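## Task

Take tube B (green cap) out of rack RK position C2, push it fully down into bore C6 of mixer MX, and press the mixer's START key. The tube has to stay seated in that bore until the green lamp on top of the mixer turns off. Do not grip or unseat anyone else's tubes in their bores or wells. Every station must end upright and flat on the bench mat. Anything held in place only by the robot does not count. Open the gripper and move the arm away at the end.

## Robot and tools

Robot: one arm with six revolute joints and a two-finger gripper. Its base sits above the origin of the scene frame, and the base may be slightly tilted against the table. Scene frame: origin on the table top under the base, +z up, +x forward, +y to the left when facing along +x.

Bench layout: rack RK is closest to the base. Behind it, left to right, stand the spectrophotometer SP, magnet block MG, dry block DB, balance BAL and mixer MX. Nothing is fastened, so stations can slide or tip. On any station, row A is the row nearest its front and column 1 is leftmost as seen from the front. START is on the mixer's sloped front face. A green lamp on the mixer's top shows a run in progress. Holding or bumping the shaking block aborts the run and lights a red lamp; press START again afterwards. Pressing START mid-run has no effect.

execute_actions takes "actions", a list holding zero or one item, plus optional "pictures" (true/false; images are sent by default). An empty list just reports the state. A motion item is {"rows": [...], "steps": n}: rows is a list of 1 to 15 rows, n is 1 to 15 control steps of 1/30 s each (15 if omitted). Each row drives one step; if rows run out, the final row is held. A wait item is {"steps": n} with n up to 300, counted from the previous result. A refused call moves nothing.

Each row is 7 numbers for the single arm: waist, shoulder, elbow, wrist pitch, wrist yaw, wrist roll, then gripper opening. The six joint values are absolute target angles in radians, in the same form as the Joint positions line, not offsets. Ranges: waist -2.880 to 2.880, shoulder 0.000 to 3.142, elbow 0.000 to 3.019, wrist pitch -1.693 to 1.571, wrist yaw -1.571 to 1.571, wrist roll -2.094 to 2.094. True ends may differ by up to 0.019 rad. A target beyond a stated end by more than 0.019 rad, and farther out than the current angle, gets the call refused; an over-range target that is allowed is clipped at the real end, and a "joint sent to its limit" line may appear, possibly for an older action. The opening is an absolute value from -1 (closed) to +1 (open, 0.094 m pad gap).

Speed: per step, each joint target is kept within a lead of its measured angle: waist 0.264, shoulder 0.32, elbow 0.276, wrist pitch 0.33, wrist yaw 0.186, wrist roll 0.522 rad. If the targets would carry the gripper over 70 mm from where it is, all are pulled back proportionally. Far moves therefore take several actions. Very small commanded moves (a few mm) may produce no motion. Between calls the arm keeps heading to the last row sent until it nearly stops, is blocked, or a step is HELD; after that, only a new action moves or presses further. Fingers still in motion keep going.

Result lines: Joint positions and Joint velocities list the six joints (rad, rad/s) then the pad gap (m, m/s). grip_measured is the measured opening on the -1..+1 command scale; readings may carry a constant error near 1 mm of opening. To hold something, command roughly 0.03 below grip_measured; a smaller margin grips more lightly. Pad force tops out around 50 to 62 N per pad, less on thin parts (under about 2 mm), with a brief spike on contact. Joint torques are raw drive outputs with offsets, scale and noise; nonzero even in free air. HELD marks steps where your row was partly or wholly not applied. "joint command not followed" means the clearance check altered or blocked targets. MOTOR HOT appears at 85 °C; at 100 °C an OVER-TEMPERATURE FAULT drops the arm, so avoid long loaded holds.

Cameras: cam_high, cam_low, cam_wrist, each 504x504, delivered in that order. Calibration (intrinsics, distortion, world-to-camera transforms) is given for the fixed cameras; cam_wrist is a fisheye with no known pose. Expect small errors of a few degrees and millimetres.

zoom_image: "camera" (cam_high, cam_low or cam_wrist) and "region" [x0, y0, x1, y1] in image pixels from the top-left corner, at most 504 by 504; it magnifies that camera's latest image.

finished_scene: "scene" is the integer of the current scene. Replying without any tool call ends everything.

Cautions: seat tubes to the bottom; never grip others' tubes; do not hold the mixer block during a run; avoid drops, slams, hard hits and heavy pushes; never knock items off the table, which ends the scene. Loose objects may occasionally be nudged by outside pushes. Release and retreat before finishing.

Each tool is called after "Request:" as name(argument=value, ...) on one line, values as JSON.

## Session

Request:
execute_actions(actions=[])

Scene clock: 0.00 s of 9600.00 s.
grip_measured=+1.000
Joint positions: [ 0.998  2.258  1.847 -1.05   0.252  2.02   0.094]
Joint velocities: [-0.015  0.005 -0.007 -0.007  0.051 -0.037  0.   ]
Joint torques (N m, as the arm reports them, + toward a larger angle): no reading

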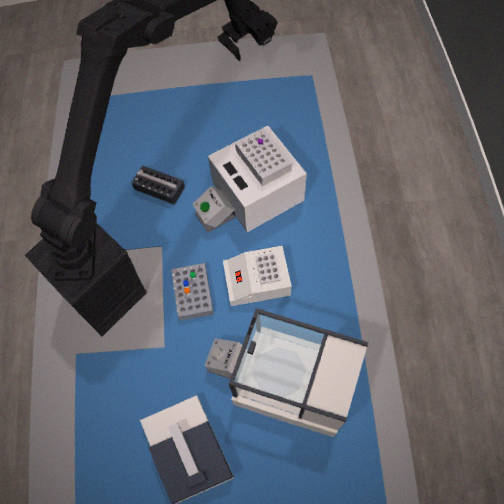

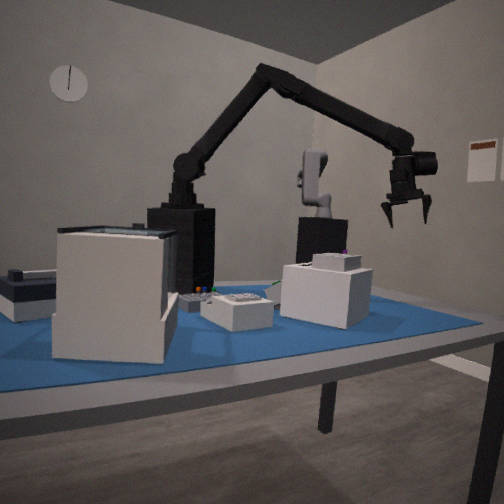

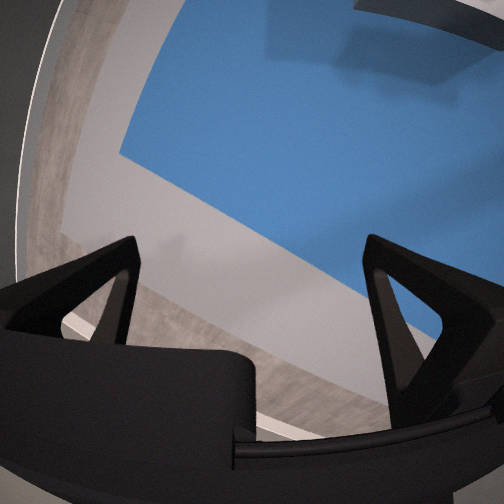

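Request:
zoom_image(camera="cam_high", region=[155, 250, 235, 330])

Request:
zoom_image(camera="cam_high", region=[185, 115, 315, 245])

Request:
zoom_image(camera="cam_low", region=[140, 40, 460, 340])

Region (155, 250, 235, 330) of cam_high's 504x504 image, scaled by 6.300, with more detail than that image has.

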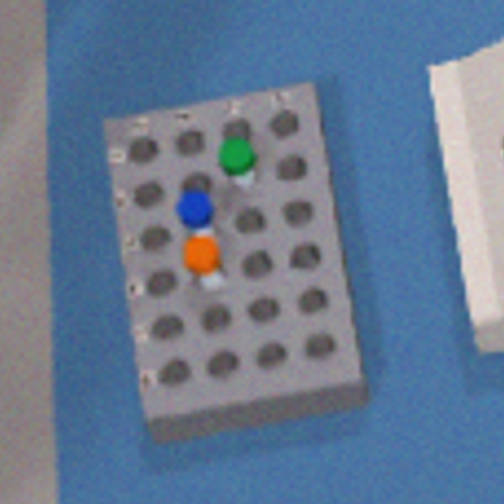

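Region (185, 115, 315, 245) of cam_high's 504x504 image, scaled by 3.877, with more detail than that image has.

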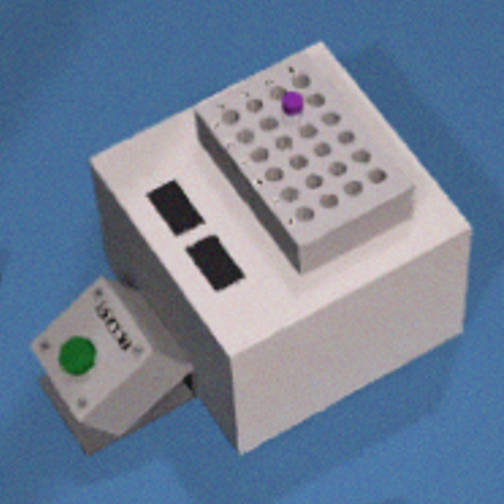

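Region (140, 40, 460, 340) of cam_low's 504x504 image, scaled by 1.575, with more detail than that image has; it fills the top 472 rows of this view, and the rest is white.

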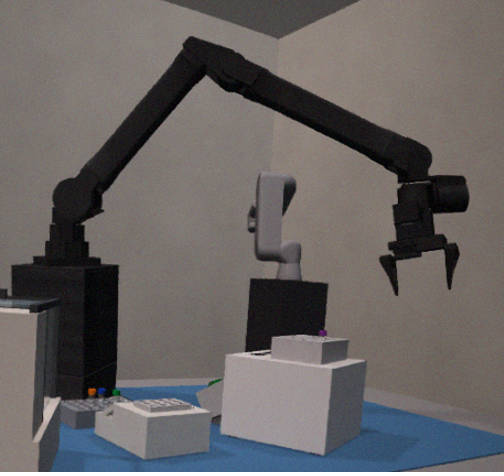

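Request:
execute_actions(actions=[{"rows":[[0.99,2.23,1.83,-1.05,0.24,1.95,0.9],[0.98,2.2,1.8,-1.05,0.22,1.87,0.8],[0.97,2.16,1.77,-1.05,0.2,1.79,0.7],[0.95,2.12,1.73,-1.05,0.18,1.71,0.6],[0.93,2.08,1.69,-1.05,0.16,1.63,0.5],[0.91,2.04,1.65,-1.05,0.14,1.55,0.4],[0.89,2.0,1.61,-1.05,0.12,1.47,0.3],[0.87,1.96,1.57,-1.05,0.1,1.39,0.2],[0.85,1.92,1.53,-1.05,0.08,1.31,0.1],[0.83,1.88,1.49,-1.05,0.06,1.23,0],[0.81,1.84,1.45,-1.05,0.04,1.15,-0.1],[0.79,1.8,1.4,-1.05,0.02,1.07,-0.2],[0.77,1.77,1.35,-1.05,0,0.99,-0.3],[0.75,1.74,1.3,-1.04,0,0.91,-0.4],[0.73,1.71,1.25,-1.03,0,0.83,-0.5]]}], pictures=false)

Request:
execute_actions(actions=[{"rows":[[0.7,1.68,1.2,-1.02,0,0.75,-0.55],[0.67,1.65,1.15,-1.01,0,0.67,-0.55],[0.64,1.62,1.1,-1.0,0,0.59,-0.55],[0.61,1.59,1.05,-0.98,0,0.51,-0.55],[0.57,1.56,1.0,-0.96,0,0.43,-0.55],[0.53,1.535,0.95,-0.94,0,0.35,-0.55],[0.49,1.51,0.9,-0.92,0,0.27,-0.55],[0.45,1.49,0.85,-0.89,0,0.19,-0.55],[0.41,1.47,0.8,-0.86,0,0.11,-0.55],[0.37,1.45,0.75,-0.83,0,0.03,-0.55],[0.33,1.435,0.7,-0.8,0,-0.05,-0.55],[0.29,1.42,0.655,-0.77,0,-0.13,-0.55],[0.25,1.41,0.61,-0.74,0,-0.21,-0.55],[0.22,1.41,0.57,-0.7,0,-0.29,-0.55],[0.19,1.41,0.53,-0.66,0,-0.37,-0.55]]}], pictures=false)

Request:
execute_actions(actions=[{"rows":[[0.16,1.42,0.5,-0.63,0,-0.45,-0.55],[0.14,1.44,0.475,-0.585,0,-0.53,-0.55],[0.12,1.465,0.455,-0.54,0,-0.61,-0.55],[0.105,1.49,0.44,-0.5,0,-0.69,-0.55],[0.09,1.52,0.427,-0.46,0,-0.77,-0.55],[0.08,1.55,0.417,-0.42,0,-0.83,-0.55],[0.075,1.58,0.41,-0.38,0,-0.88,-0.55],[0.075,1.61,0.403,-0.345,0,-0.88,-0.55],[0.075,1.64,0.398,-0.31,0,-0.88,-0.55],[0.075,1.67,0.395,-0.275,0,-0.88,-0.55],[0.075,1.7,0.393,-0.24,0,-0.88,-0.55],[0.075,1.725,0.392,-0.215,0,-0.88,-0.55],[0.075,1.75,0.392,-0.19,0,-0.88,-0.55],[0.075,1.77,0.392,-0.17,0,-0.88,-0.55],[0.075,1.785,0.392,-0.155,0,-0.88,-0.55]]}], pictures=false)

Request:
execute_actions(actions=[{"steps":20}])

Request:
zoom_image(camera="cam_low", region=[170, 230, 260, 320])

Scene clock: 18.23 s of 9600.00 s.
grip_measured=-0.453
Joint positions: [ 0.817  1.838  1.38  -1.046  0.011  1.277  0.026]
Joint velocities: [-0.796 -1.431 -1.38   0.085 -0.212 -2.205 -0.092]
Joint torques (N m, as the arm reports them, + toward a larger angle): [ -0.66 -20.32   7.62   0.34  -0.06  -0.04]
Steps of this call (steps 1 to 532: nothing new was sent; steps 533 to 547: all 15 steps of this action). Readings (joint positions):
533: [0.998 2.258 1.845 -1.050 0.247 2.010]
534: [0.997 2.253 1.835 -1.050 0.234 1.986]
536: [0.994 2.223 1.783 -1.049 0.195 1.907]
540: [0.962 2.113 1.638 -1.049 0.125 1.714]
547: the state above

Scene clock: 18.73 s of 9600.00 s.
grip_measured=-0.548
Joint positions: [ 0.239  1.428  0.592 -0.746  0.003 -0.018  0.021]
Joint velocities: [-0.982 -0.112 -1.253  0.984  0.081 -2.293  0.   ]
Joint torques (N m, as the arm reports them, + toward a larger angle): [  0.35 -11.23   7.2    0.4   -0.21  -0.04]
Steps of this call (steps 1 to 15: all 15 steps of this action). Readings (joint positions):
1: [0.788 1.789 1.329 -1.042 0.007 1.197]
2: [0.756 1.740 1.276 -1.038 0.005 1.113]
4: [0.687 1.650 1.167 -1.021 0.004 0.936]
8: [0.525 1.516 0.949 -0.951 0.003 0.578]
15: the state above

Scene clock: 19.23 s of 9600.00 s.
grip_measured=-0.548
Joint positions: [ 0.086  1.756  0.396 -0.211  0.003 -0.821  0.021]
Joint velocities: [-0.015  0.62  -0.012  0.584  0.007 -0.374 -0.   ]
Joint torques (N m, as the arm reports them, + toward a larger angle): [ -1.78 -11.16   1.73   0.38  -0.23  -0.08]
Steps of this call (steps 1 to 15: all 15 steps of this action). Readings (joint positions):
1: [0.207 1.426 0.550 -0.713 0.003 -0.100]
2: [0.179 1.428 0.513 -0.678 0.003 -0.182]
4: [0.136 1.444 0.456 -0.602 0.003 -0.344]
8: [0.090 1.548 0.410 -0.439 0.003 -0.634]
15: the state above

Scene clock: 19.90 s of 9600.00 s.
grip_measured=-0.548
Joint positions: [ 0.086  1.792  0.394 -0.171  0.003 -0.869  0.021]
Joint velocities: [ 0.015 -0.005  0.022 -0.012  0.007  0.022 -0.   ]
Joint torques (N m, as the arm reports them, + toward a larger angle): [ -1.64 -11.15   1.45   0.56  -0.21  -0.1 ]
Steps of this call (steps 1 to 20: the robot went on to your last target). Readings (joint positions):
1: [0.086 1.774 0.396 -0.195 0.003 -0.831]
2: [0.086 1.786 0.396 -0.186 0.003 -0.839]
4: [0.086 1.792 0.395 -0.178 0.003 -0.850]
8: [0.086 1.792 0.394 -0.172 0.003 -0.862]
20: the state above

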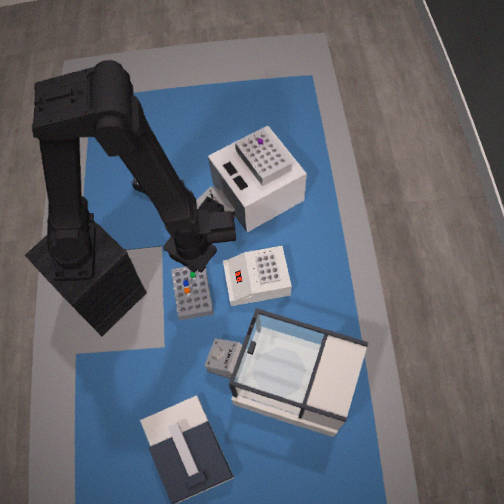

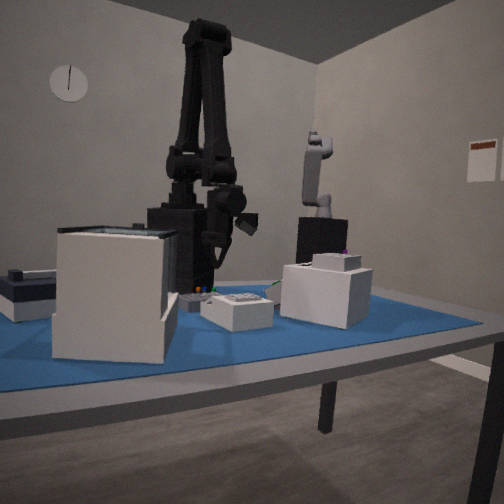

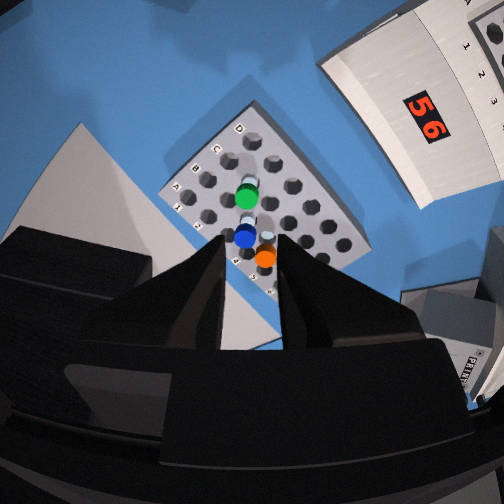

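Region (170, 230, 260, 320) of cam_low's 504x504 image, scaled by 5.600, with more detail than that image has.

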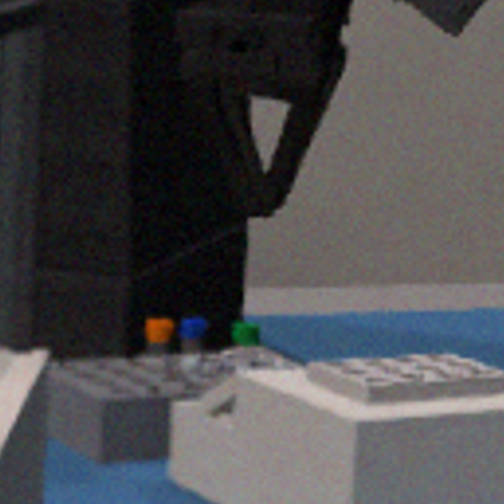

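Request:
execute_actions(actions=[{"rows":[[0.072,1.795,0.394,-0.148,0,-0.88,-0.55],[0.069,1.81,0.396,-0.135,0,-0.88,-0.55],[0.066,1.825,0.398,-0.122,0,-0.88,-0.55],[0.063,1.84,0.4,-0.109,0,-0.88,-0.55],[0.061,1.855,0.402,-0.096,0,-0.88,-0.55],[0.061,1.87,0.404,-0.083,0,-0.88,-0.55],[0.061,1.885,0.406,-0.07,0,-0.88,-0.55],[0.061,1.9,0.408,-0.057,0,-0.88,-0.55],[0.061,1.915,0.41,-0.044,0,-0.88,-0.55],[0.061,1.93,0.412,-0.03,0,-0.88,-0.55],[0.061,1.945,0.414,-0.017,0,-0.88,-0.55],[0.061,1.958,0.416,-0.005,0,-0.88,-0.55],[0.061,1.97,0.418,0.006,0,-0.88,-0.55],[0.061,1.98,0.42,0.016,0,-0.88,-0.55],[0.061,1.988,0.421,0.026,0,-0.88,-0.55]]}], pictures=false)

Request:
execute_actions(actions=[{"steps":12}])

Request:
zoom_image(camera="cam_low", region=[170, 230, 260, 320])

Scene clock: 26.73 s of 9600.00 s.
grip_measured=-0.548
Joint positions: [ 0.076  1.969  0.411 -0.012  0.002 -0.87   0.021]
Joint velocities: [-0.005  0.317  0.061  0.32  -0.007  0.022 -0.001]
Joint torques (N m, as the arm reports them, + toward a larger angle): [ -2.11 -11.48   0.9    0.54  -0.23  -0.1 ]
Steps of this call (steps 1 to 15: the robot went on to your last target; steps 16 to 190: nothing new was sent; steps 191 to 205: all 15 steps of this action). Readings (joint positions):
191: [0.086 1.792 0.394 -0.170 0.003 -0.870]
192: [0.086 1.793 0.394 -0.166 0.002 -0.870]
194: [0.084 1.803 0.394 -0.146 0.002 -0.870]
198: [0.077 1.861 0.397 -0.097 0.002 -0.870]
205: the state above

Scene clock: 27.13 s of 9600.00 s.
grip_measured=-0.548
Joint positions: [ 0.076  1.986  0.416  0.009  0.002 -0.87   0.021]
Joint velocities: [-0.005 -0.005 -0.007 -0.012 -0.007 -0.037  0.   ]
Joint torques (N m, as the arm reports them, + toward a larger angle): [ -2.15 -11.39   0.57   0.66  -0.22  -0.09]
Steps of this call (steps 1 to 12: the robot went on to your last target). Readings (joint positions):
1: [0.076 1.978 0.413 -0.004 0.002 -0.870]
2: [0.076 1.984 0.415 0.002 0.002 -0.870]
4: [0.076 1.986 0.416 0.006 0.002 -0.870]
8: [0.076 1.986 0.416 0.009 0.002 -0.870]
12: the state above

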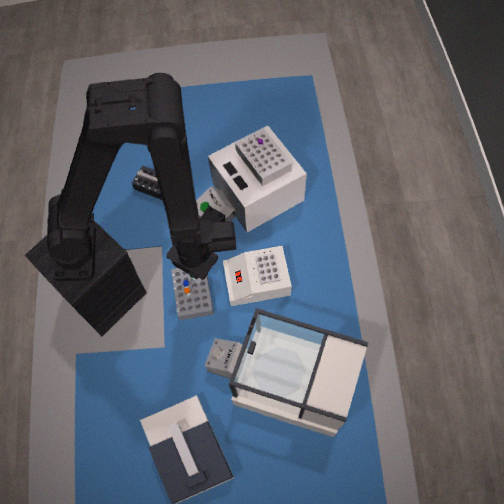

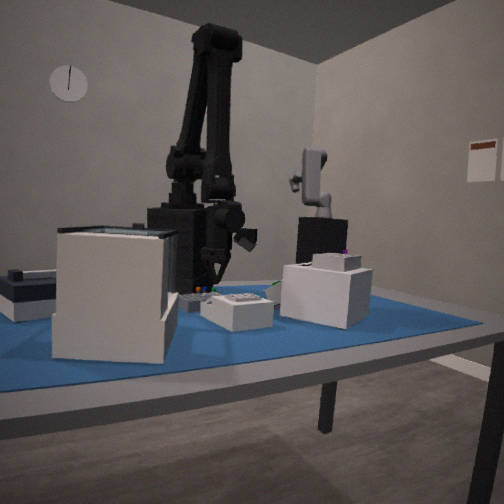

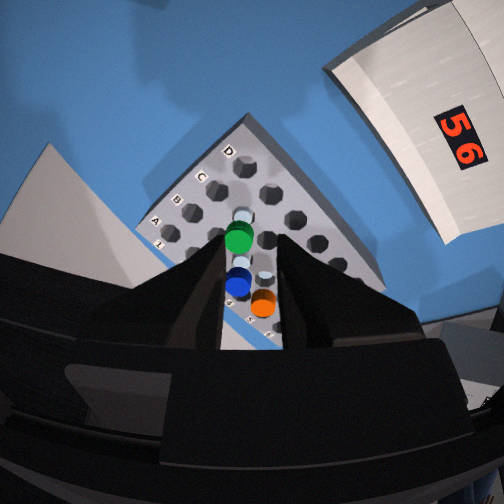

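Region (170, 230, 260, 320) of cam_low's 504x504 image, scaled by 5.600, with more detail than that image has.

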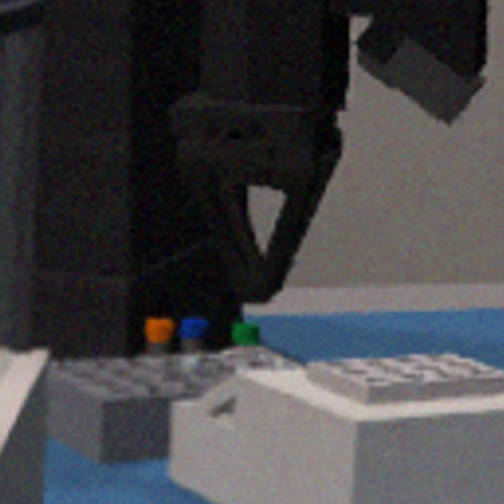

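Request:
execute_actions(actions=[])

Scene clock: 35.27 s of 9600.00 s.
grip_measured=-0.548
Joint positions: [ 0.076  1.986  0.416  0.009  0.002 -0.87   0.021]
Joint velocities: [-0.024  0.005 -0.002  0.007 -0.007  0.022  0.   ]
Joint torques (N m, as the arm reports them, + toward a larger angle): [ -2.   -11.42   0.6    0.61  -0.21  -0.08]
Steps of this call (steps 1 to 30: the robot went on to your last target; steps 31 to 244: nothing new was sent). Readings (joint positions):
1: [0.076 1.986 0.416 0.009 0.002 -0.870]
2: [0.076 1.986 0.416 0.009 0.002 -0.870]
4: [0.076 1.986 0.416 0.009 0.002 -0.870]
8: [0.076 1.986 0.416 0.009 0.002 -0.870]
244: the state above
The arm was judged still, so your last target was given up. Only a new action makes it travel on or press farther. Fingers that are still opening or closing keep moving.

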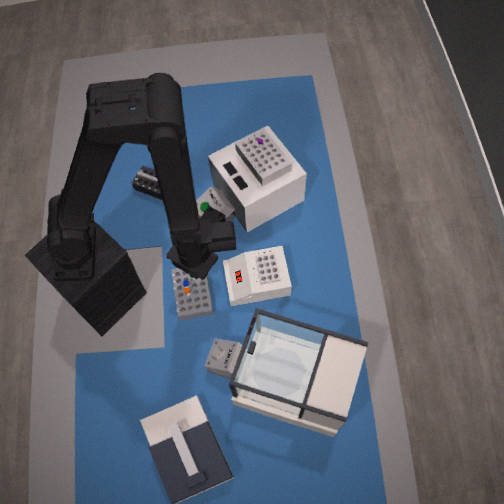

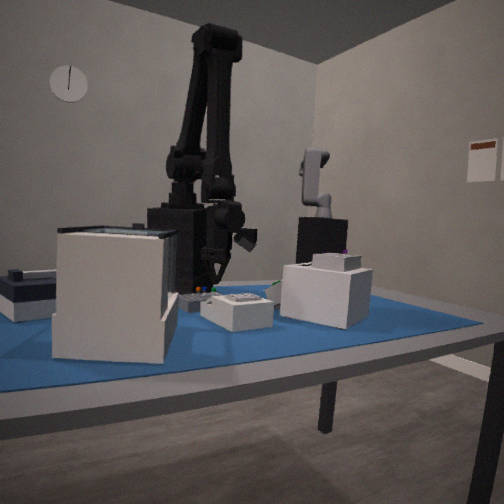

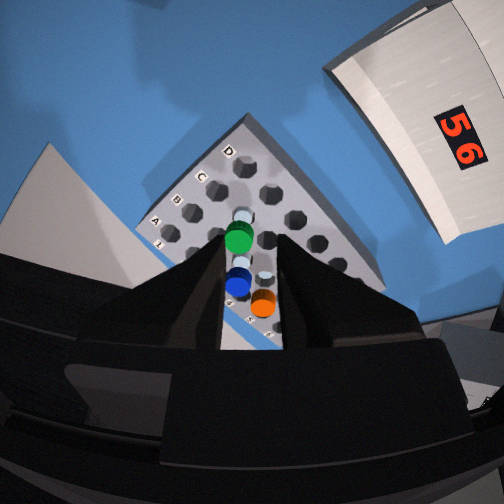

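Request:
execute_actions(actions=[{"rows":[[0.07,1.988,0.421,-0.024,-0.015,-0.88,-0.55]],"steps":15}])

Scene clock: 37.37 s of 9600.00 s.
grip_measured=-0.548
Joint positions: [ 0.076  1.986  0.417 -0.009 -0.013 -0.87   0.021]
Joint velocities: [ 0.005 -0.015 -0.027 -0.007  0.066  0.007  0.   ]
Joint torques (N m, as the arm reports them, + toward a larger angle): [ -1.26 -11.15   0.5   -0.45  -0.24  -0.09]
Steps of this call (steps 1 to 48: nothing new was sent; steps 49 to 63: all 15 steps of this action). Readings (joint positions):
49: [0.076 1.986 0.416 0.006 -0.005 -0.870]
50: [0.076 1.986 0.417 0.000 -0.010 -0.870]
52: [0.076 1.986 0.417 -0.006 -0.012 -0.870]
56: [0.076 1.986 0.417 -0.009 -0.013 -0.870]
63: the state above

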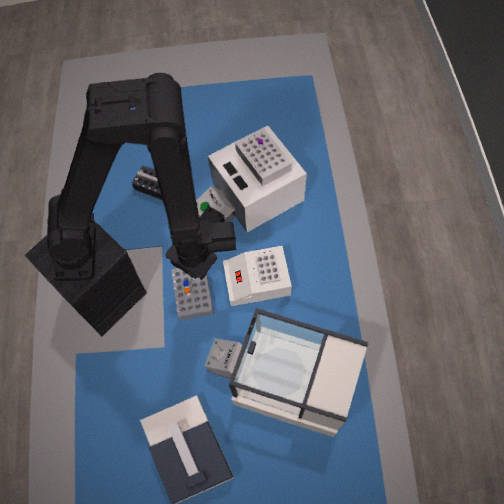

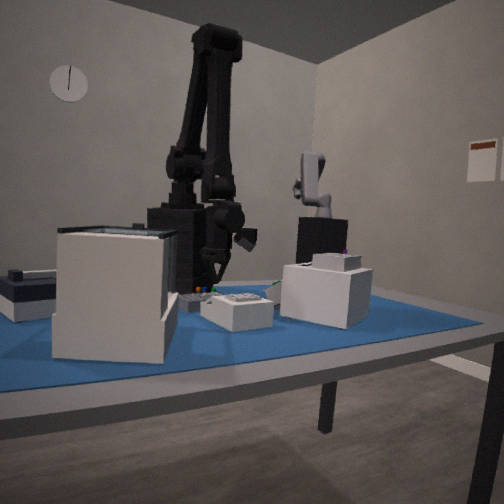

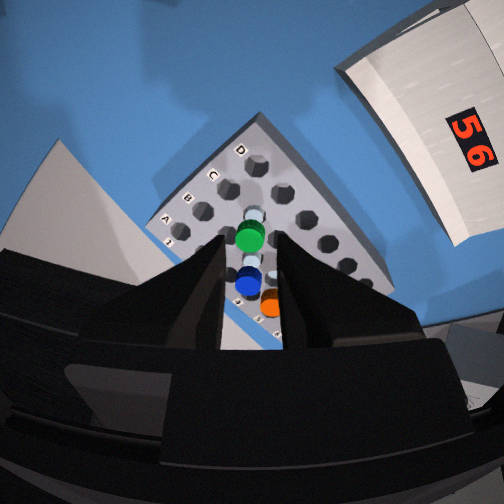

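Request:
execute_actions(actions=[{"rows":[[0.07,1.995,0.424,0.012,-0.015,-0.88,-0.55],[0.07,2.002,0.426,0.018,-0.015,-0.88,-0.55],[0.07,2.009,0.428,0.024,-0.015,-0.88,-0.55],[0.07,2.016,0.43,0.03,-0.015,-0.88,-0.55],[0.07,2.023,0.432,0.035,-0.015,-0.88,-0.55],[0.07,2.03,0.433,0.04,-0.015,-0.88,-0.55],[0.07,2.037,0.435,0.046,-0.015,-0.88,-0.55],[0.07,2.043,0.436,0.051,-0.015,-0.88,-0.55]],"steps":15}])

Scene clock: 41.13 s of 9600.00 s.
grip_measured=-0.548
Joint positions: [ 0.076  2.038  0.432  0.035 -0.013 -0.87   0.021]
Joint velocities: [-0.015  0.015 -0.007  0.007 -0.051 -0.095 -0.   ]
Joint torques (N m, as the arm reports them, + toward a larger angle): [ -1.26 -11.53   0.23   0.59  -0.24  -0.09]
Steps of this call (steps 1 to 15: the robot went on to your last target; steps 16 to 98: nothing new was sent; steps 99 to 113: all 15 steps of this action). Readings (joint positions):
99: [0.076 1.986 0.417 -0.008 -0.013 -0.870]
100: [0.076 1.987 0.417 -0.006 -0.013 -0.870]
102: [0.076 1.993 0.419 0.003 -0.013 -0.870]
106: [0.076 2.021 0.429 0.025 -0.013 -0.870]
113: the state above

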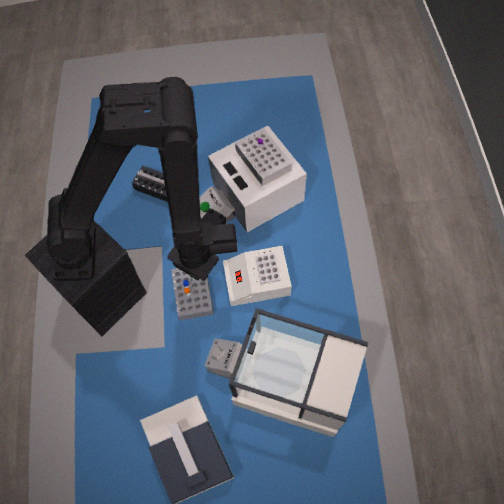

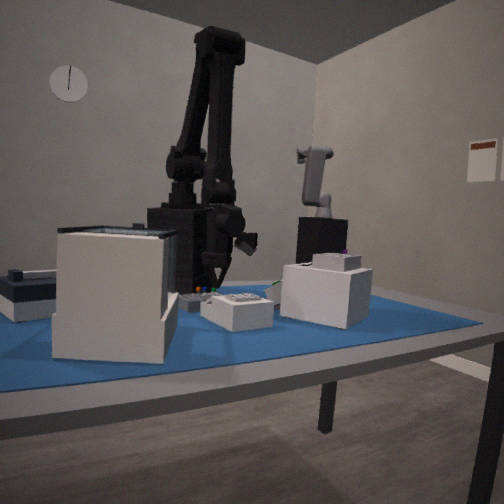

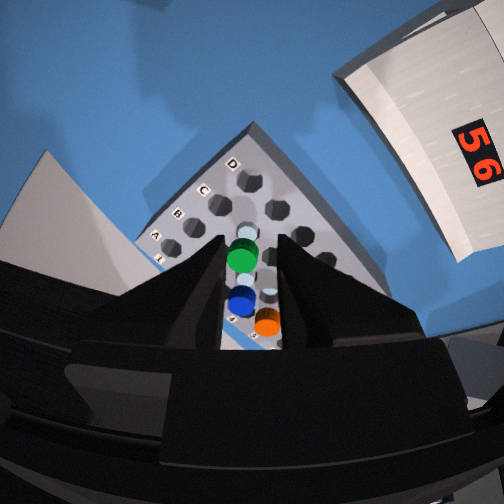

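Request:
execute_actions(actions=[{"rows":[[0.07,2.043,0.417,0.051,-0.015,-0.88,-0.55]],"steps":12}])

Request:
zoom_image(camera="cam_low", region=[180,250,250,320])

Scene clock: 43.77 s of 9600.00 s.
grip_measured=-0.548
Joint positions: [ 0.076  2.038  0.424  0.035 -0.013 -0.87   0.021]
Joint velocities: [-0.015 -0.015 -0.017 -0.002  0.066 -0.022 -0.   ]
Joint torques (N m, as the arm reports them, + toward a larger angle): [ -1.32 -11.3   -0.7    0.56  -0.23  -0.08]
Steps of this call (steps 1 to 15: the robot went on to your last target; steps 16 to 67: nothing new was sent; steps 68 to 79: all 12 steps of this action). Readings (joint positions):
68: [0.076 2.038 0.432 0.035 -0.013 -0.870]
69: [0.076 2.038 0.431 0.035 -0.013 -0.870]
71: [0.076 2.038 0.428 0.035 -0.013 -0.870]
75: [0.076 2.038 0.424 0.035 -0.013 -0.870]
79: the state above

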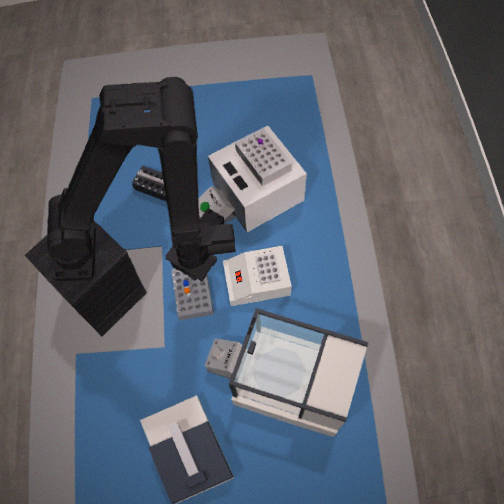

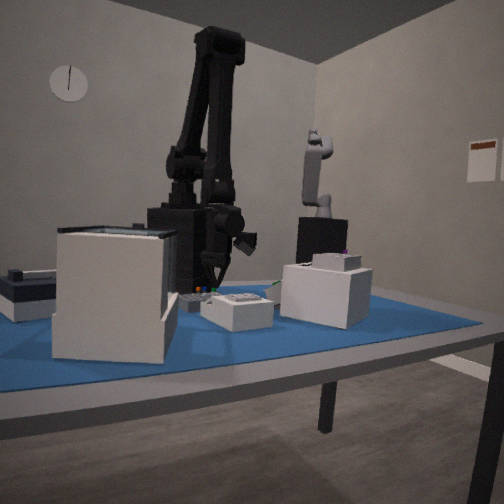

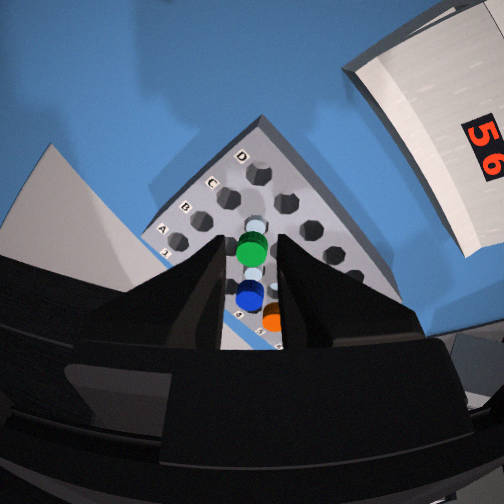

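Region (180, 250, 250, 320) of cam_low's 504x504 image, scaled by 7.200, with more detail than that image has.

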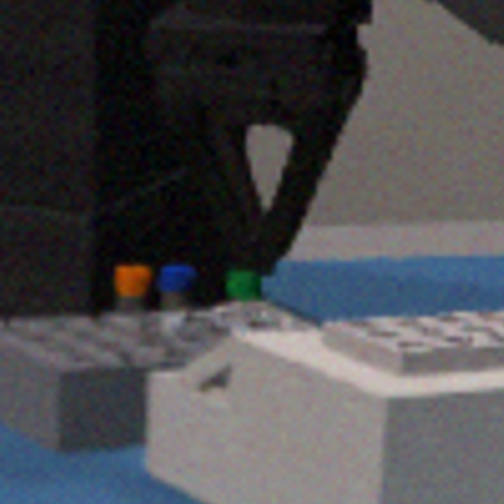

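Request:
execute_actions(actions=[{"rows":[[0.07,2.05,0.425,0.057,-0.015,-0.88,-0.55],[0.07,2.057,0.428,0.063,-0.015,-0.88,-0.55],[0.07,2.064,0.43,0.069,-0.015,-0.88,-0.55],[0.07,2.071,0.431,0.075,-0.015,-0.88,-0.55],[0.07,2.078,0.432,0.081,-0.015,-0.88,-0.55],[0.07,2.085,0.433,0.087,-0.015,-0.88,-0.55],[0.07,2.092,0.434,0.093,-0.015,-0.88,-0.55],[0.07,2.1,0.435,0.1,-0.015,-0.88,-0.55],[0.07,2.108,0.436,0.106,-0.015,-0.88,-0.55]],"steps":15}])

Request:
zoom_image(camera="cam_low", region=[180,250,250,320])

Scene clock: 47.33 s of 9600.00 s.
grip_measured=-0.548
Joint positions: [ 0.076  2.104  0.432  0.088 -0.013 -0.87   0.021]
Joint velocities: [-0.015 -0.005 -0.017  0.022  0.007  0.007 -0.   ]
Joint torques (N m, as the arm reports them, + toward a larger angle): [ -1.26 -11.2   -0.36   0.57  -0.23  -0.08]
Steps of this call (steps 1 to 15: the robot went on to your last target; steps 16 to 92: nothing new was sent; steps 93 to 107: all 15 steps of this action). Readings (joint positions):
93: [0.076 2.038 0.424 0.036 -0.013 -0.870]
94: [0.076 2.039 0.424 0.039 -0.013 -0.870]
96: [0.076 2.047 0.425 0.049 -0.013 -0.870]
100: [0.076 2.076 0.429 0.072 -0.013 -0.870]
107: the state above

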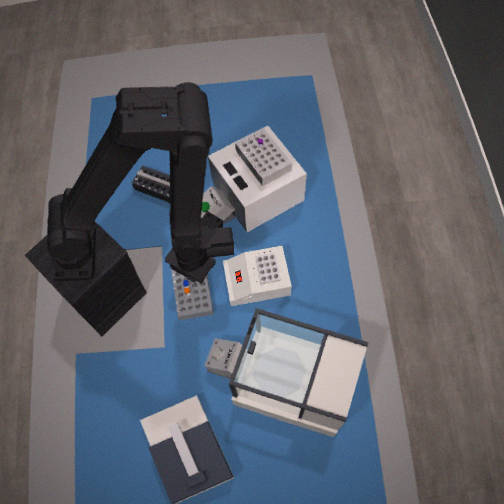

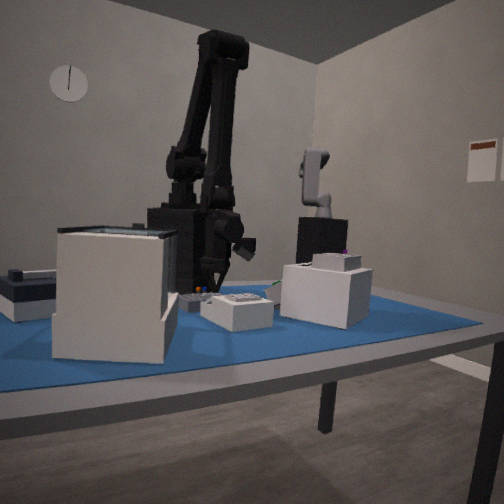

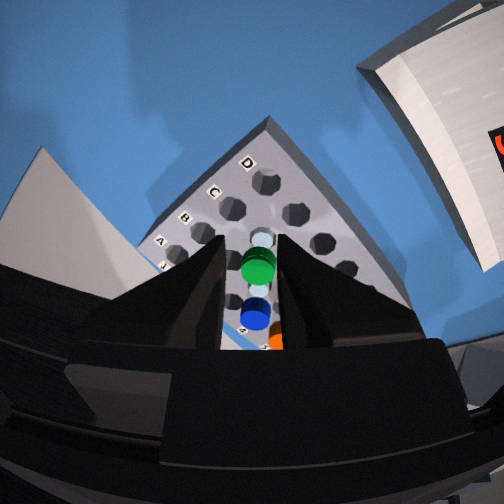

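Region (180, 250, 250, 320) of cam_low's 504x504 image, scaled by 7.200, with more detail than that image has.

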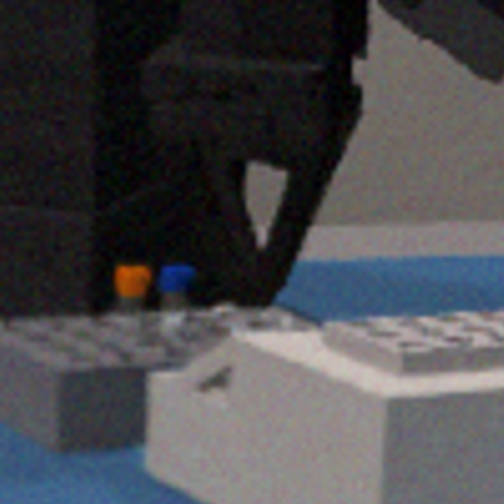

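Request:
execute_actions(actions=[{"rows":[[0.07,2.108,0.44,0.106,-0.015,-0.88,-0.58],[0.07,2.108,0.44,0.106,-0.015,-0.88,-0.61],[0.07,2.108,0.44,0.106,-0.015,-0.88,-0.64],[0.07,2.108,0.44,0.106,-0.015,-0.88,-0.67],[0.07,2.108,0.44,0.106,-0.015,-0.88,-0.7],[0.07,2.108,0.44,0.106,-0.015,-0.88,-0.72],[0.07,2.108,0.44,0.106,-0.015,-0.88,-0.74],[0.07,2.108,0.44,0.106,-0.015,-0.88,-0.76],[0.07,2.108,0.44,0.106,-0.015,-0.88,-0.78],[0.07,2.108,0.44,0.106,-0.015,-0.88,-0.80]],"steps":15}])

Scene clock: 50.43 s of 9600.00 s.
grip_measured=-0.777
Joint positions: [ 0.076  2.104  0.436  0.089 -0.013 -0.87   0.01 ]
Joint velocities: [-0.005  0.005 -0.012 -0.012  0.037  0.007 -0.   ]
Joint torques (N m, as the arm reports them, + toward a larger angle): [ -1.24 -11.73  -0.34   0.63  -0.24  -0.1 ]
Steps of this call (steps 1 to 15: the robot went on to your last target; steps 16 to 78: nothing new was sent; steps 79 to 93: all 15 steps of this action). Readings (joint positions):
79: [0.076 2.104 0.432 0.089 -0.013 -0.870]
80: [0.076 2.104 0.433 0.089 -0.013 -0.870]
82: [0.076 2.104 0.434 0.089 -0.013 -0.870]
86: [0.076 2.104 0.436 0.089 -0.013 -0.870]
93: the state above

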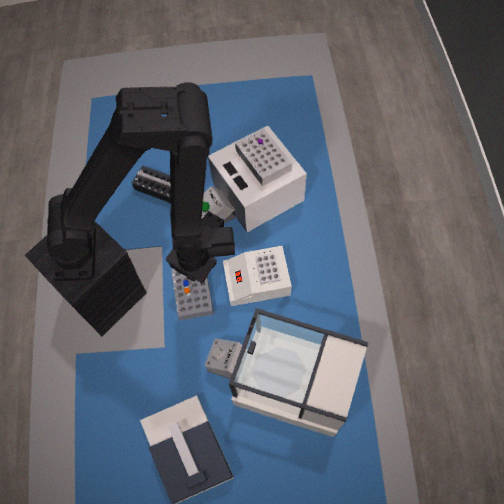

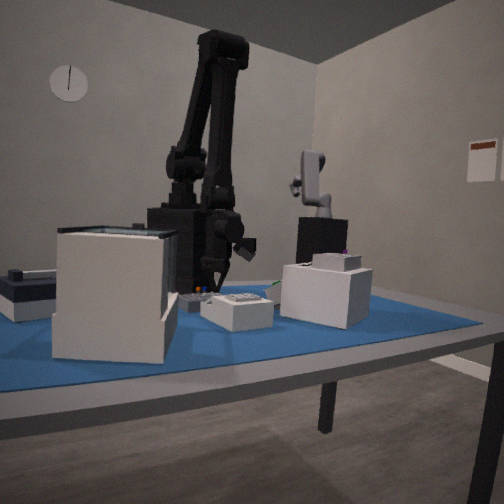

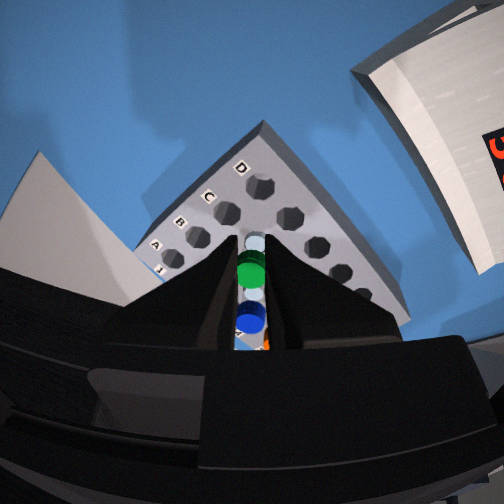

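Request:
execute_actions(actions=[{"rows":[[0.07,2.088,0.432,0.078,-0.015,-0.88,-0.8],[0.07,2.078,0.429,0.069,-0.015,-0.88,-0.8],[0.07,2.07,0.428,0.062,-0.015,-0.88,-0.8],[0.07,2.062,0.427,0.055,-0.015,-0.88,-0.8],[0.07,2.054,0.426,0.048,-0.015,-0.88,-0.8],[0.07,2.046,0.425,0.042,-0.015,-0.88,-0.8],[0.07,2.038,0.423,0.035,-0.015,-0.88,-0.8],[0.07,2.03,0.422,0.028,-0.015,-0.88,-0.8],[0.07,2.022,0.421,0.022,-0.015,-0.88,-0.8],[0.07,2.014,0.42,0.015,-0.015,-0.88,-0.8],[0.07,2.006,0.419,0.008,-0.015,-0.88,-0.8],[0.07,1.998,0.418,0.002,-0.015,-0.88,-0.8],[0.07,1.99,0.417,-0.005,-0.015,-0.88,-0.8],[0.07,1.982,0.415,-0.012,-0.015,-0.88,-0.8],[0.07,1.974,0.414,-0.019,-0.015,-0.88,-0.8]],"steps":15}], pictures=false)

Request:
execute_actions(actions=[{"rows":[[0.07,1.964,0.413,-0.028,-0.015,-0.88,-0.8],[0.07,1.954,0.412,-0.037,-0.015,-0.88,-0.8],[0.07,1.944,0.411,-0.046,-0.015,-0.88,-0.8],[0.07,1.934,0.41,-0.055,-0.015,-0.88,-0.8],[0.07,1.924,0.409,-0.064,-0.015,-0.88,-0.8],[0.07,1.914,0.408,-0.073,-0.015,-0.88,-0.8],[0.07,1.904,0.407,-0.082,-0.015,-0.88,-0.8],[0.07,1.894,0.406,-0.091,-0.015,-0.88,-0.8],[0.07,1.884,0.405,-0.1,-0.015,-0.88,-0.8],[0.07,1.874,0.404,-0.109,-0.015,-0.88,-0.8],[0.07,1.864,0.404,-0.118,-0.015,-0.88,-0.8],[0.07,1.854,0.404,-0.128,-0.015,-0.88,-0.8]],"steps":15}])

Scene clock: 55.63 s of 9600.00 s.
grip_measured=-0.777
Joint positions: [ 0.076  2.004  0.421  0.007 -0.014 -0.87   0.01 ]
Joint velocities: [-0.024 -0.23  -0.037 -0.193  0.037  0.007  0.001]
Joint torques (N m, as the arm reports them, + toward a larger angle): [ -1.37 -13.48  -0.37  -0.46  -0.2   -0.09]
Steps of this call (steps 1 to 15: the robot went on to your last target; steps 16 to 141: nothing new was sent; steps 142 to 156: all 15 steps of this action). Readings (joint positions):
142: [0.076 2.104 0.436 0.089 -0.013 -0.870]
143: [0.076 2.103 0.436 0.088 -0.013 -0.870]
145: [0.076 2.096 0.436 0.080 -0.013 -0.870]
149: [0.076 2.064 0.433 0.054 -0.013 -0.870]
156: the state above

Scene clock: 56.13 s of 9600.00 s.
grip_measured=-0.777
Joint positions: [ 0.076  1.865  0.409 -0.109 -0.014 -0.87   0.01 ]
Joint velocities: [-0.034 -0.093  0.002 -0.037  0.051 -0.051  0.001]
Joint torques (N m, as the arm reports them, + toward a larger angle): [ -1.31 -11.35   0.79  -0.56  -0.2   -0.1 ]
Steps of this call (steps 1 to 15: all 15 steps of this action). Readings (joint positions):
1: [0.076 1.996 0.420 -0.000 -0.014 -0.870]
2: [0.076 1.987 0.419 -0.007 -0.014 -0.870]
4: [0.076 1.968 0.418 -0.024 -0.014 -0.870]
8: [0.076 1.926 0.414 -0.059 -0.014 -0.870]
15: the state above

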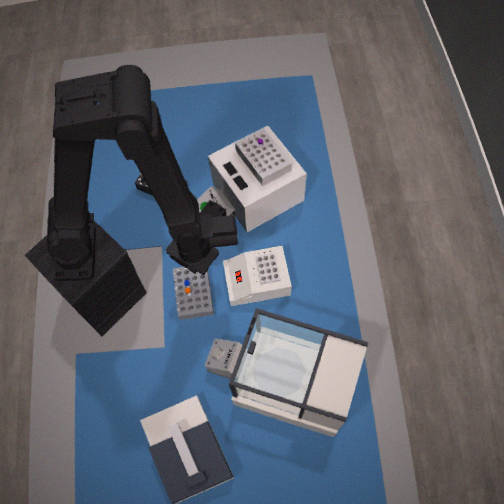

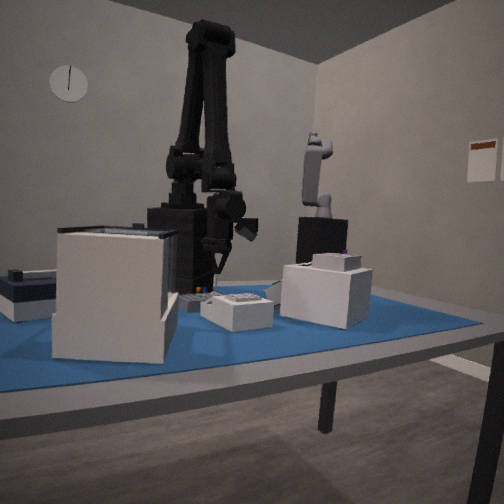

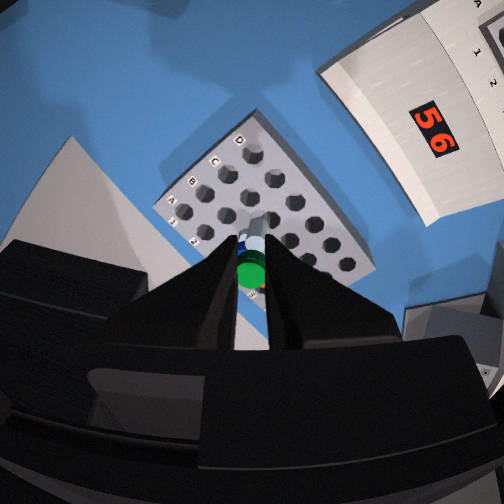

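Request:
execute_actions(actions=[{"rows":[[0.07,1.81,0.41,-0.18,-0.015,-0.88,-0.8],[0.07,1.76,0.42,-0.24,-0.015,-0.88,-0.8],[0.07,1.71,0.43,-0.3,-0.015,-0.85,-0.8],[0.07,1.66,0.44,-0.36,-0.015,-0.8,-0.8],[0.07,1.61,0.455,-0.425,-0.015,-0.75,-0.8],[0.07,1.56,0.47,-0.49,-0.015,-0.7,-0.8],[0.07,1.51,0.485,-0.555,-0.015,-0.64,-0.8],[0.07,1.46,0.5,-0.62,-0.015,-0.58,-0.8],[0.08,1.41,0.52,-0.69,-0.01,-0.52,-0.8],[0.09,1.36,0.54,-0.76,-0.01,-0.46,-0.8],[0.11,1.31,0.56,-0.83,-0.01,-0.4,-0.8],[0.13,1.26,0.58,-0.9,0,-0.34,-0.8],[0.15,1.21,0.6,-0.97,0,-0.28,-0.8],[0.17,1.16,0.62,-1.04,0,-0.22,-0.8],[0.2,1.11,0.64,-1.1,0,-0.16,-0.8]],"steps":15}], pictures=false)

Request:
execute_actions(actions=[{"rows":[[0.3,1.11,0.64,-1.1,0,-0.05,-0.8],[0.4,1.11,0.64,-1.1,0,0,-0.8],[0.49,1.11,0.64,-1.1,0,0,-0.8]],"steps":15}])

Scene clock: 62.57 s of 9600.00 s.
grip_measured=-0.777
Joint positions: [ 0.133  1.199  0.587 -0.955 -0.001 -0.398  0.01 ]
Joint velocities: [ 0.669 -1.421  0.52  -1.893 -0.007  1.546  0.   ]
Joint torques (N m, as the arm reports them, + toward a larger angle): [ 1.23 -8.2   9.06 -0.05 -0.11  0.07]
Steps of this call (steps 1 to 15: the robot went on to your last target; steps 16 to 178: nothing new was sent; steps 179 to 193: all 15 steps of this action). Readings (joint positions):
179: [0.076 1.859 0.409 -0.124 -0.014 -0.870]
180: [0.076 1.847 0.410 -0.153 -0.014 -0.870]
182: [0.076 1.785 0.412 -0.248 -0.014 -0.858]
186: [0.076 1.569 0.443 -0.491 -0.014 -0.748]
193: the state above

Scene clock: 63.07 s of 9600.00 s.
grip_measured=-0.777
Joint positions: [ 0.504  1.107  0.628 -1.085 -0.002 -0.025  0.01 ]
Joint velocities: [ 0.005  0.015 -0.007  0.002 -0.022  0.139 -0.001]
Joint torques (N m, as the arm reports them, + toward a larger angle): [-2.24 -7.33  9.02 -0.37  0.    0.1 ]
Steps of this call (steps 1 to 15: all 15 steps of this action). Readings (joint positions):
1: [0.166 1.153 0.601 -1.007 0.003 -0.333]
2: [0.219 1.116 0.613 -1.039 0.005 -0.268]
4: [0.372 1.079 0.626 -1.066 0.003 -0.174]
8: [0.516 1.093 0.628 -1.082 -0.005 -0.081]
15: the state above

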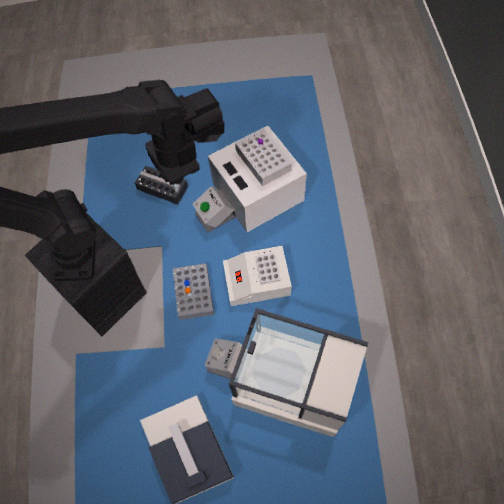

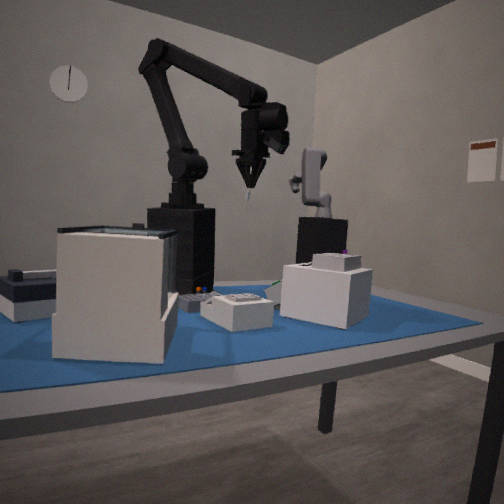

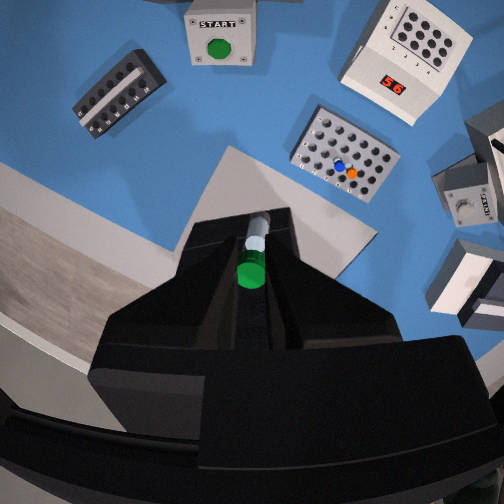

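Request:
execute_actions(actions=[{"rows":[[0.485,1.13,0.66,-1.09,0,0,-0.8],[0.485,1.15,0.68,-1.085,0,0,-0.8],[0.48,1.175,0.7,-1.08,0,0,-0.8],[0.48,1.2,0.725,-1.07,0,0,-0.8],[0.48,1.225,0.75,-1.065,0,0,-0.8],[0.475,1.25,0.775,-1.06,0,0,-0.8],[0.475,1.275,0.8,-1.055,0,0,-0.8],[0.475,1.3,0.825,-1.05,0,0,-0.8],[0.47,1.325,0.85,-1.045,0,0,-0.8],[0.47,1.35,0.87,-1.04,0,0,-0.8],[0.47,1.375,0.89,-1.035,0,0,-0.8],[0.47,1.4,0.91,-1.03,0,0,-0.8],[0.47,1.425,0.93,-1.025,0,0,-0.8],[0.47,1.45,0.95,-1.02,0,0,-0.8],[0.47,1.475,0.97,-1.015,0,0,-0.8]],"steps":15}], pictures=false)

Request:
execute_actions(actions=[{"rows":[[0.47,1.5,0.99,-1.005,0,0,-0.8],[0.47,1.525,1.01,-0.995,0,0,-0.8],[0.47,1.55,1.035,-0.99,0,0,-0.8],[0.47,1.575,1.06,-0.985,0,0,-0.8],[0.47,1.6,1.08,-0.975,0,0,-0.8],[0.47,1.625,1.1,-0.965,0,0,-0.8],[0.47,1.65,1.12,-0.96,0,0,-0.8],[0.47,1.675,1.145,-0.95,0,0,-0.8],[0.47,1.7,1.165,-0.945,0,0,-0.8],[0.47,1.72,1.185,-0.935,0,0,-0.8],[0.47,1.734,1.197,-0.93,0,0,-0.8]],"steps":15}])

Scene clock: 68.50 s of 9600.00 s.
grip_measured=-0.777
Joint positions: [ 0.485  1.426  0.901 -1.039 -0.002 -0.01   0.01 ]
Joint velocities: [ 0.005  0.64   0.598  0.139 -0.022 -0.051  0.   ]
Joint torques (N m, as the arm reports them, + toward a larger angle): [ -2.15 -10.9   10.79   0.62  -0.02   0.12]
Steps of this call (steps 1 to 30: the robot went on to your last target; steps 31 to 148: nothing new was sent; steps 149 to 163: all 15 steps of this action). Readings (joint positions):
149: [0.504 1.108 0.628 -1.085 -0.002 -0.010]
150: [0.503 1.113 0.629 -1.085 -0.002 -0.010]
152: [0.500 1.140 0.640 -1.085 -0.002 -0.010]
156: [0.492 1.249 0.722 -1.081 -0.002 -0.010]
163: the state above

Scene clock: 69.00 s of 9600.00 s.
grip_measured=-0.777
Joint positions: [ 0.485  1.743  1.158 -0.94  -0.002 -0.01   0.01 ]
Joint velocities: [-0.015  0.034 -0.007 -0.002  0.007 -0.037  0.   ]
Joint torques (N m, as the arm reports them, + toward a larger angle): [ -1.26 -18.64  11.03   0.51  -0.01   0.12]
Steps of this call (steps 1 to 15: all 15 steps of this action). Readings (joint positions):
1: [0.485 1.449 0.920 -1.033 -0.002 -0.010]
2: [0.485 1.472 0.939 -1.026 -0.002 -0.010]
4: [0.485 1.522 0.978 -1.014 -0.002 -0.010]
8: [0.485 1.626 1.063 -0.983 -0.002 -0.010]
15: the state above

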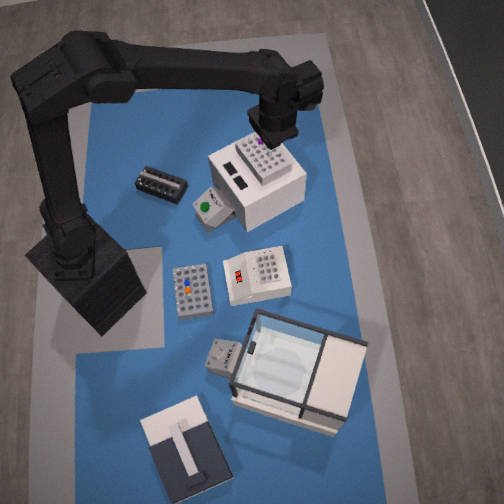

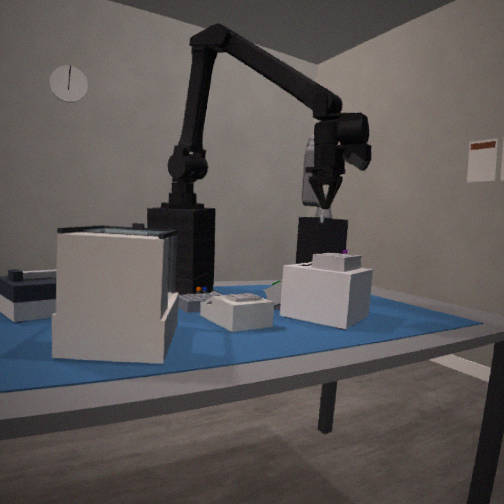

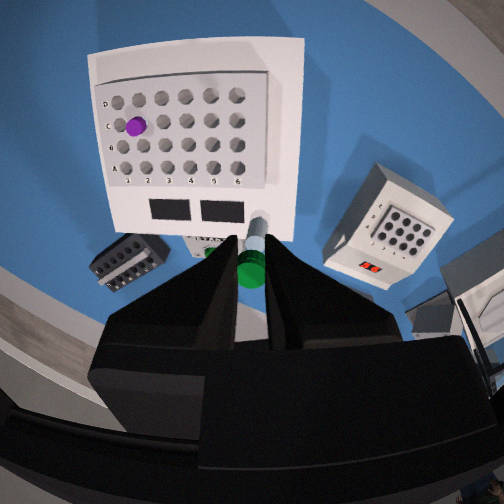

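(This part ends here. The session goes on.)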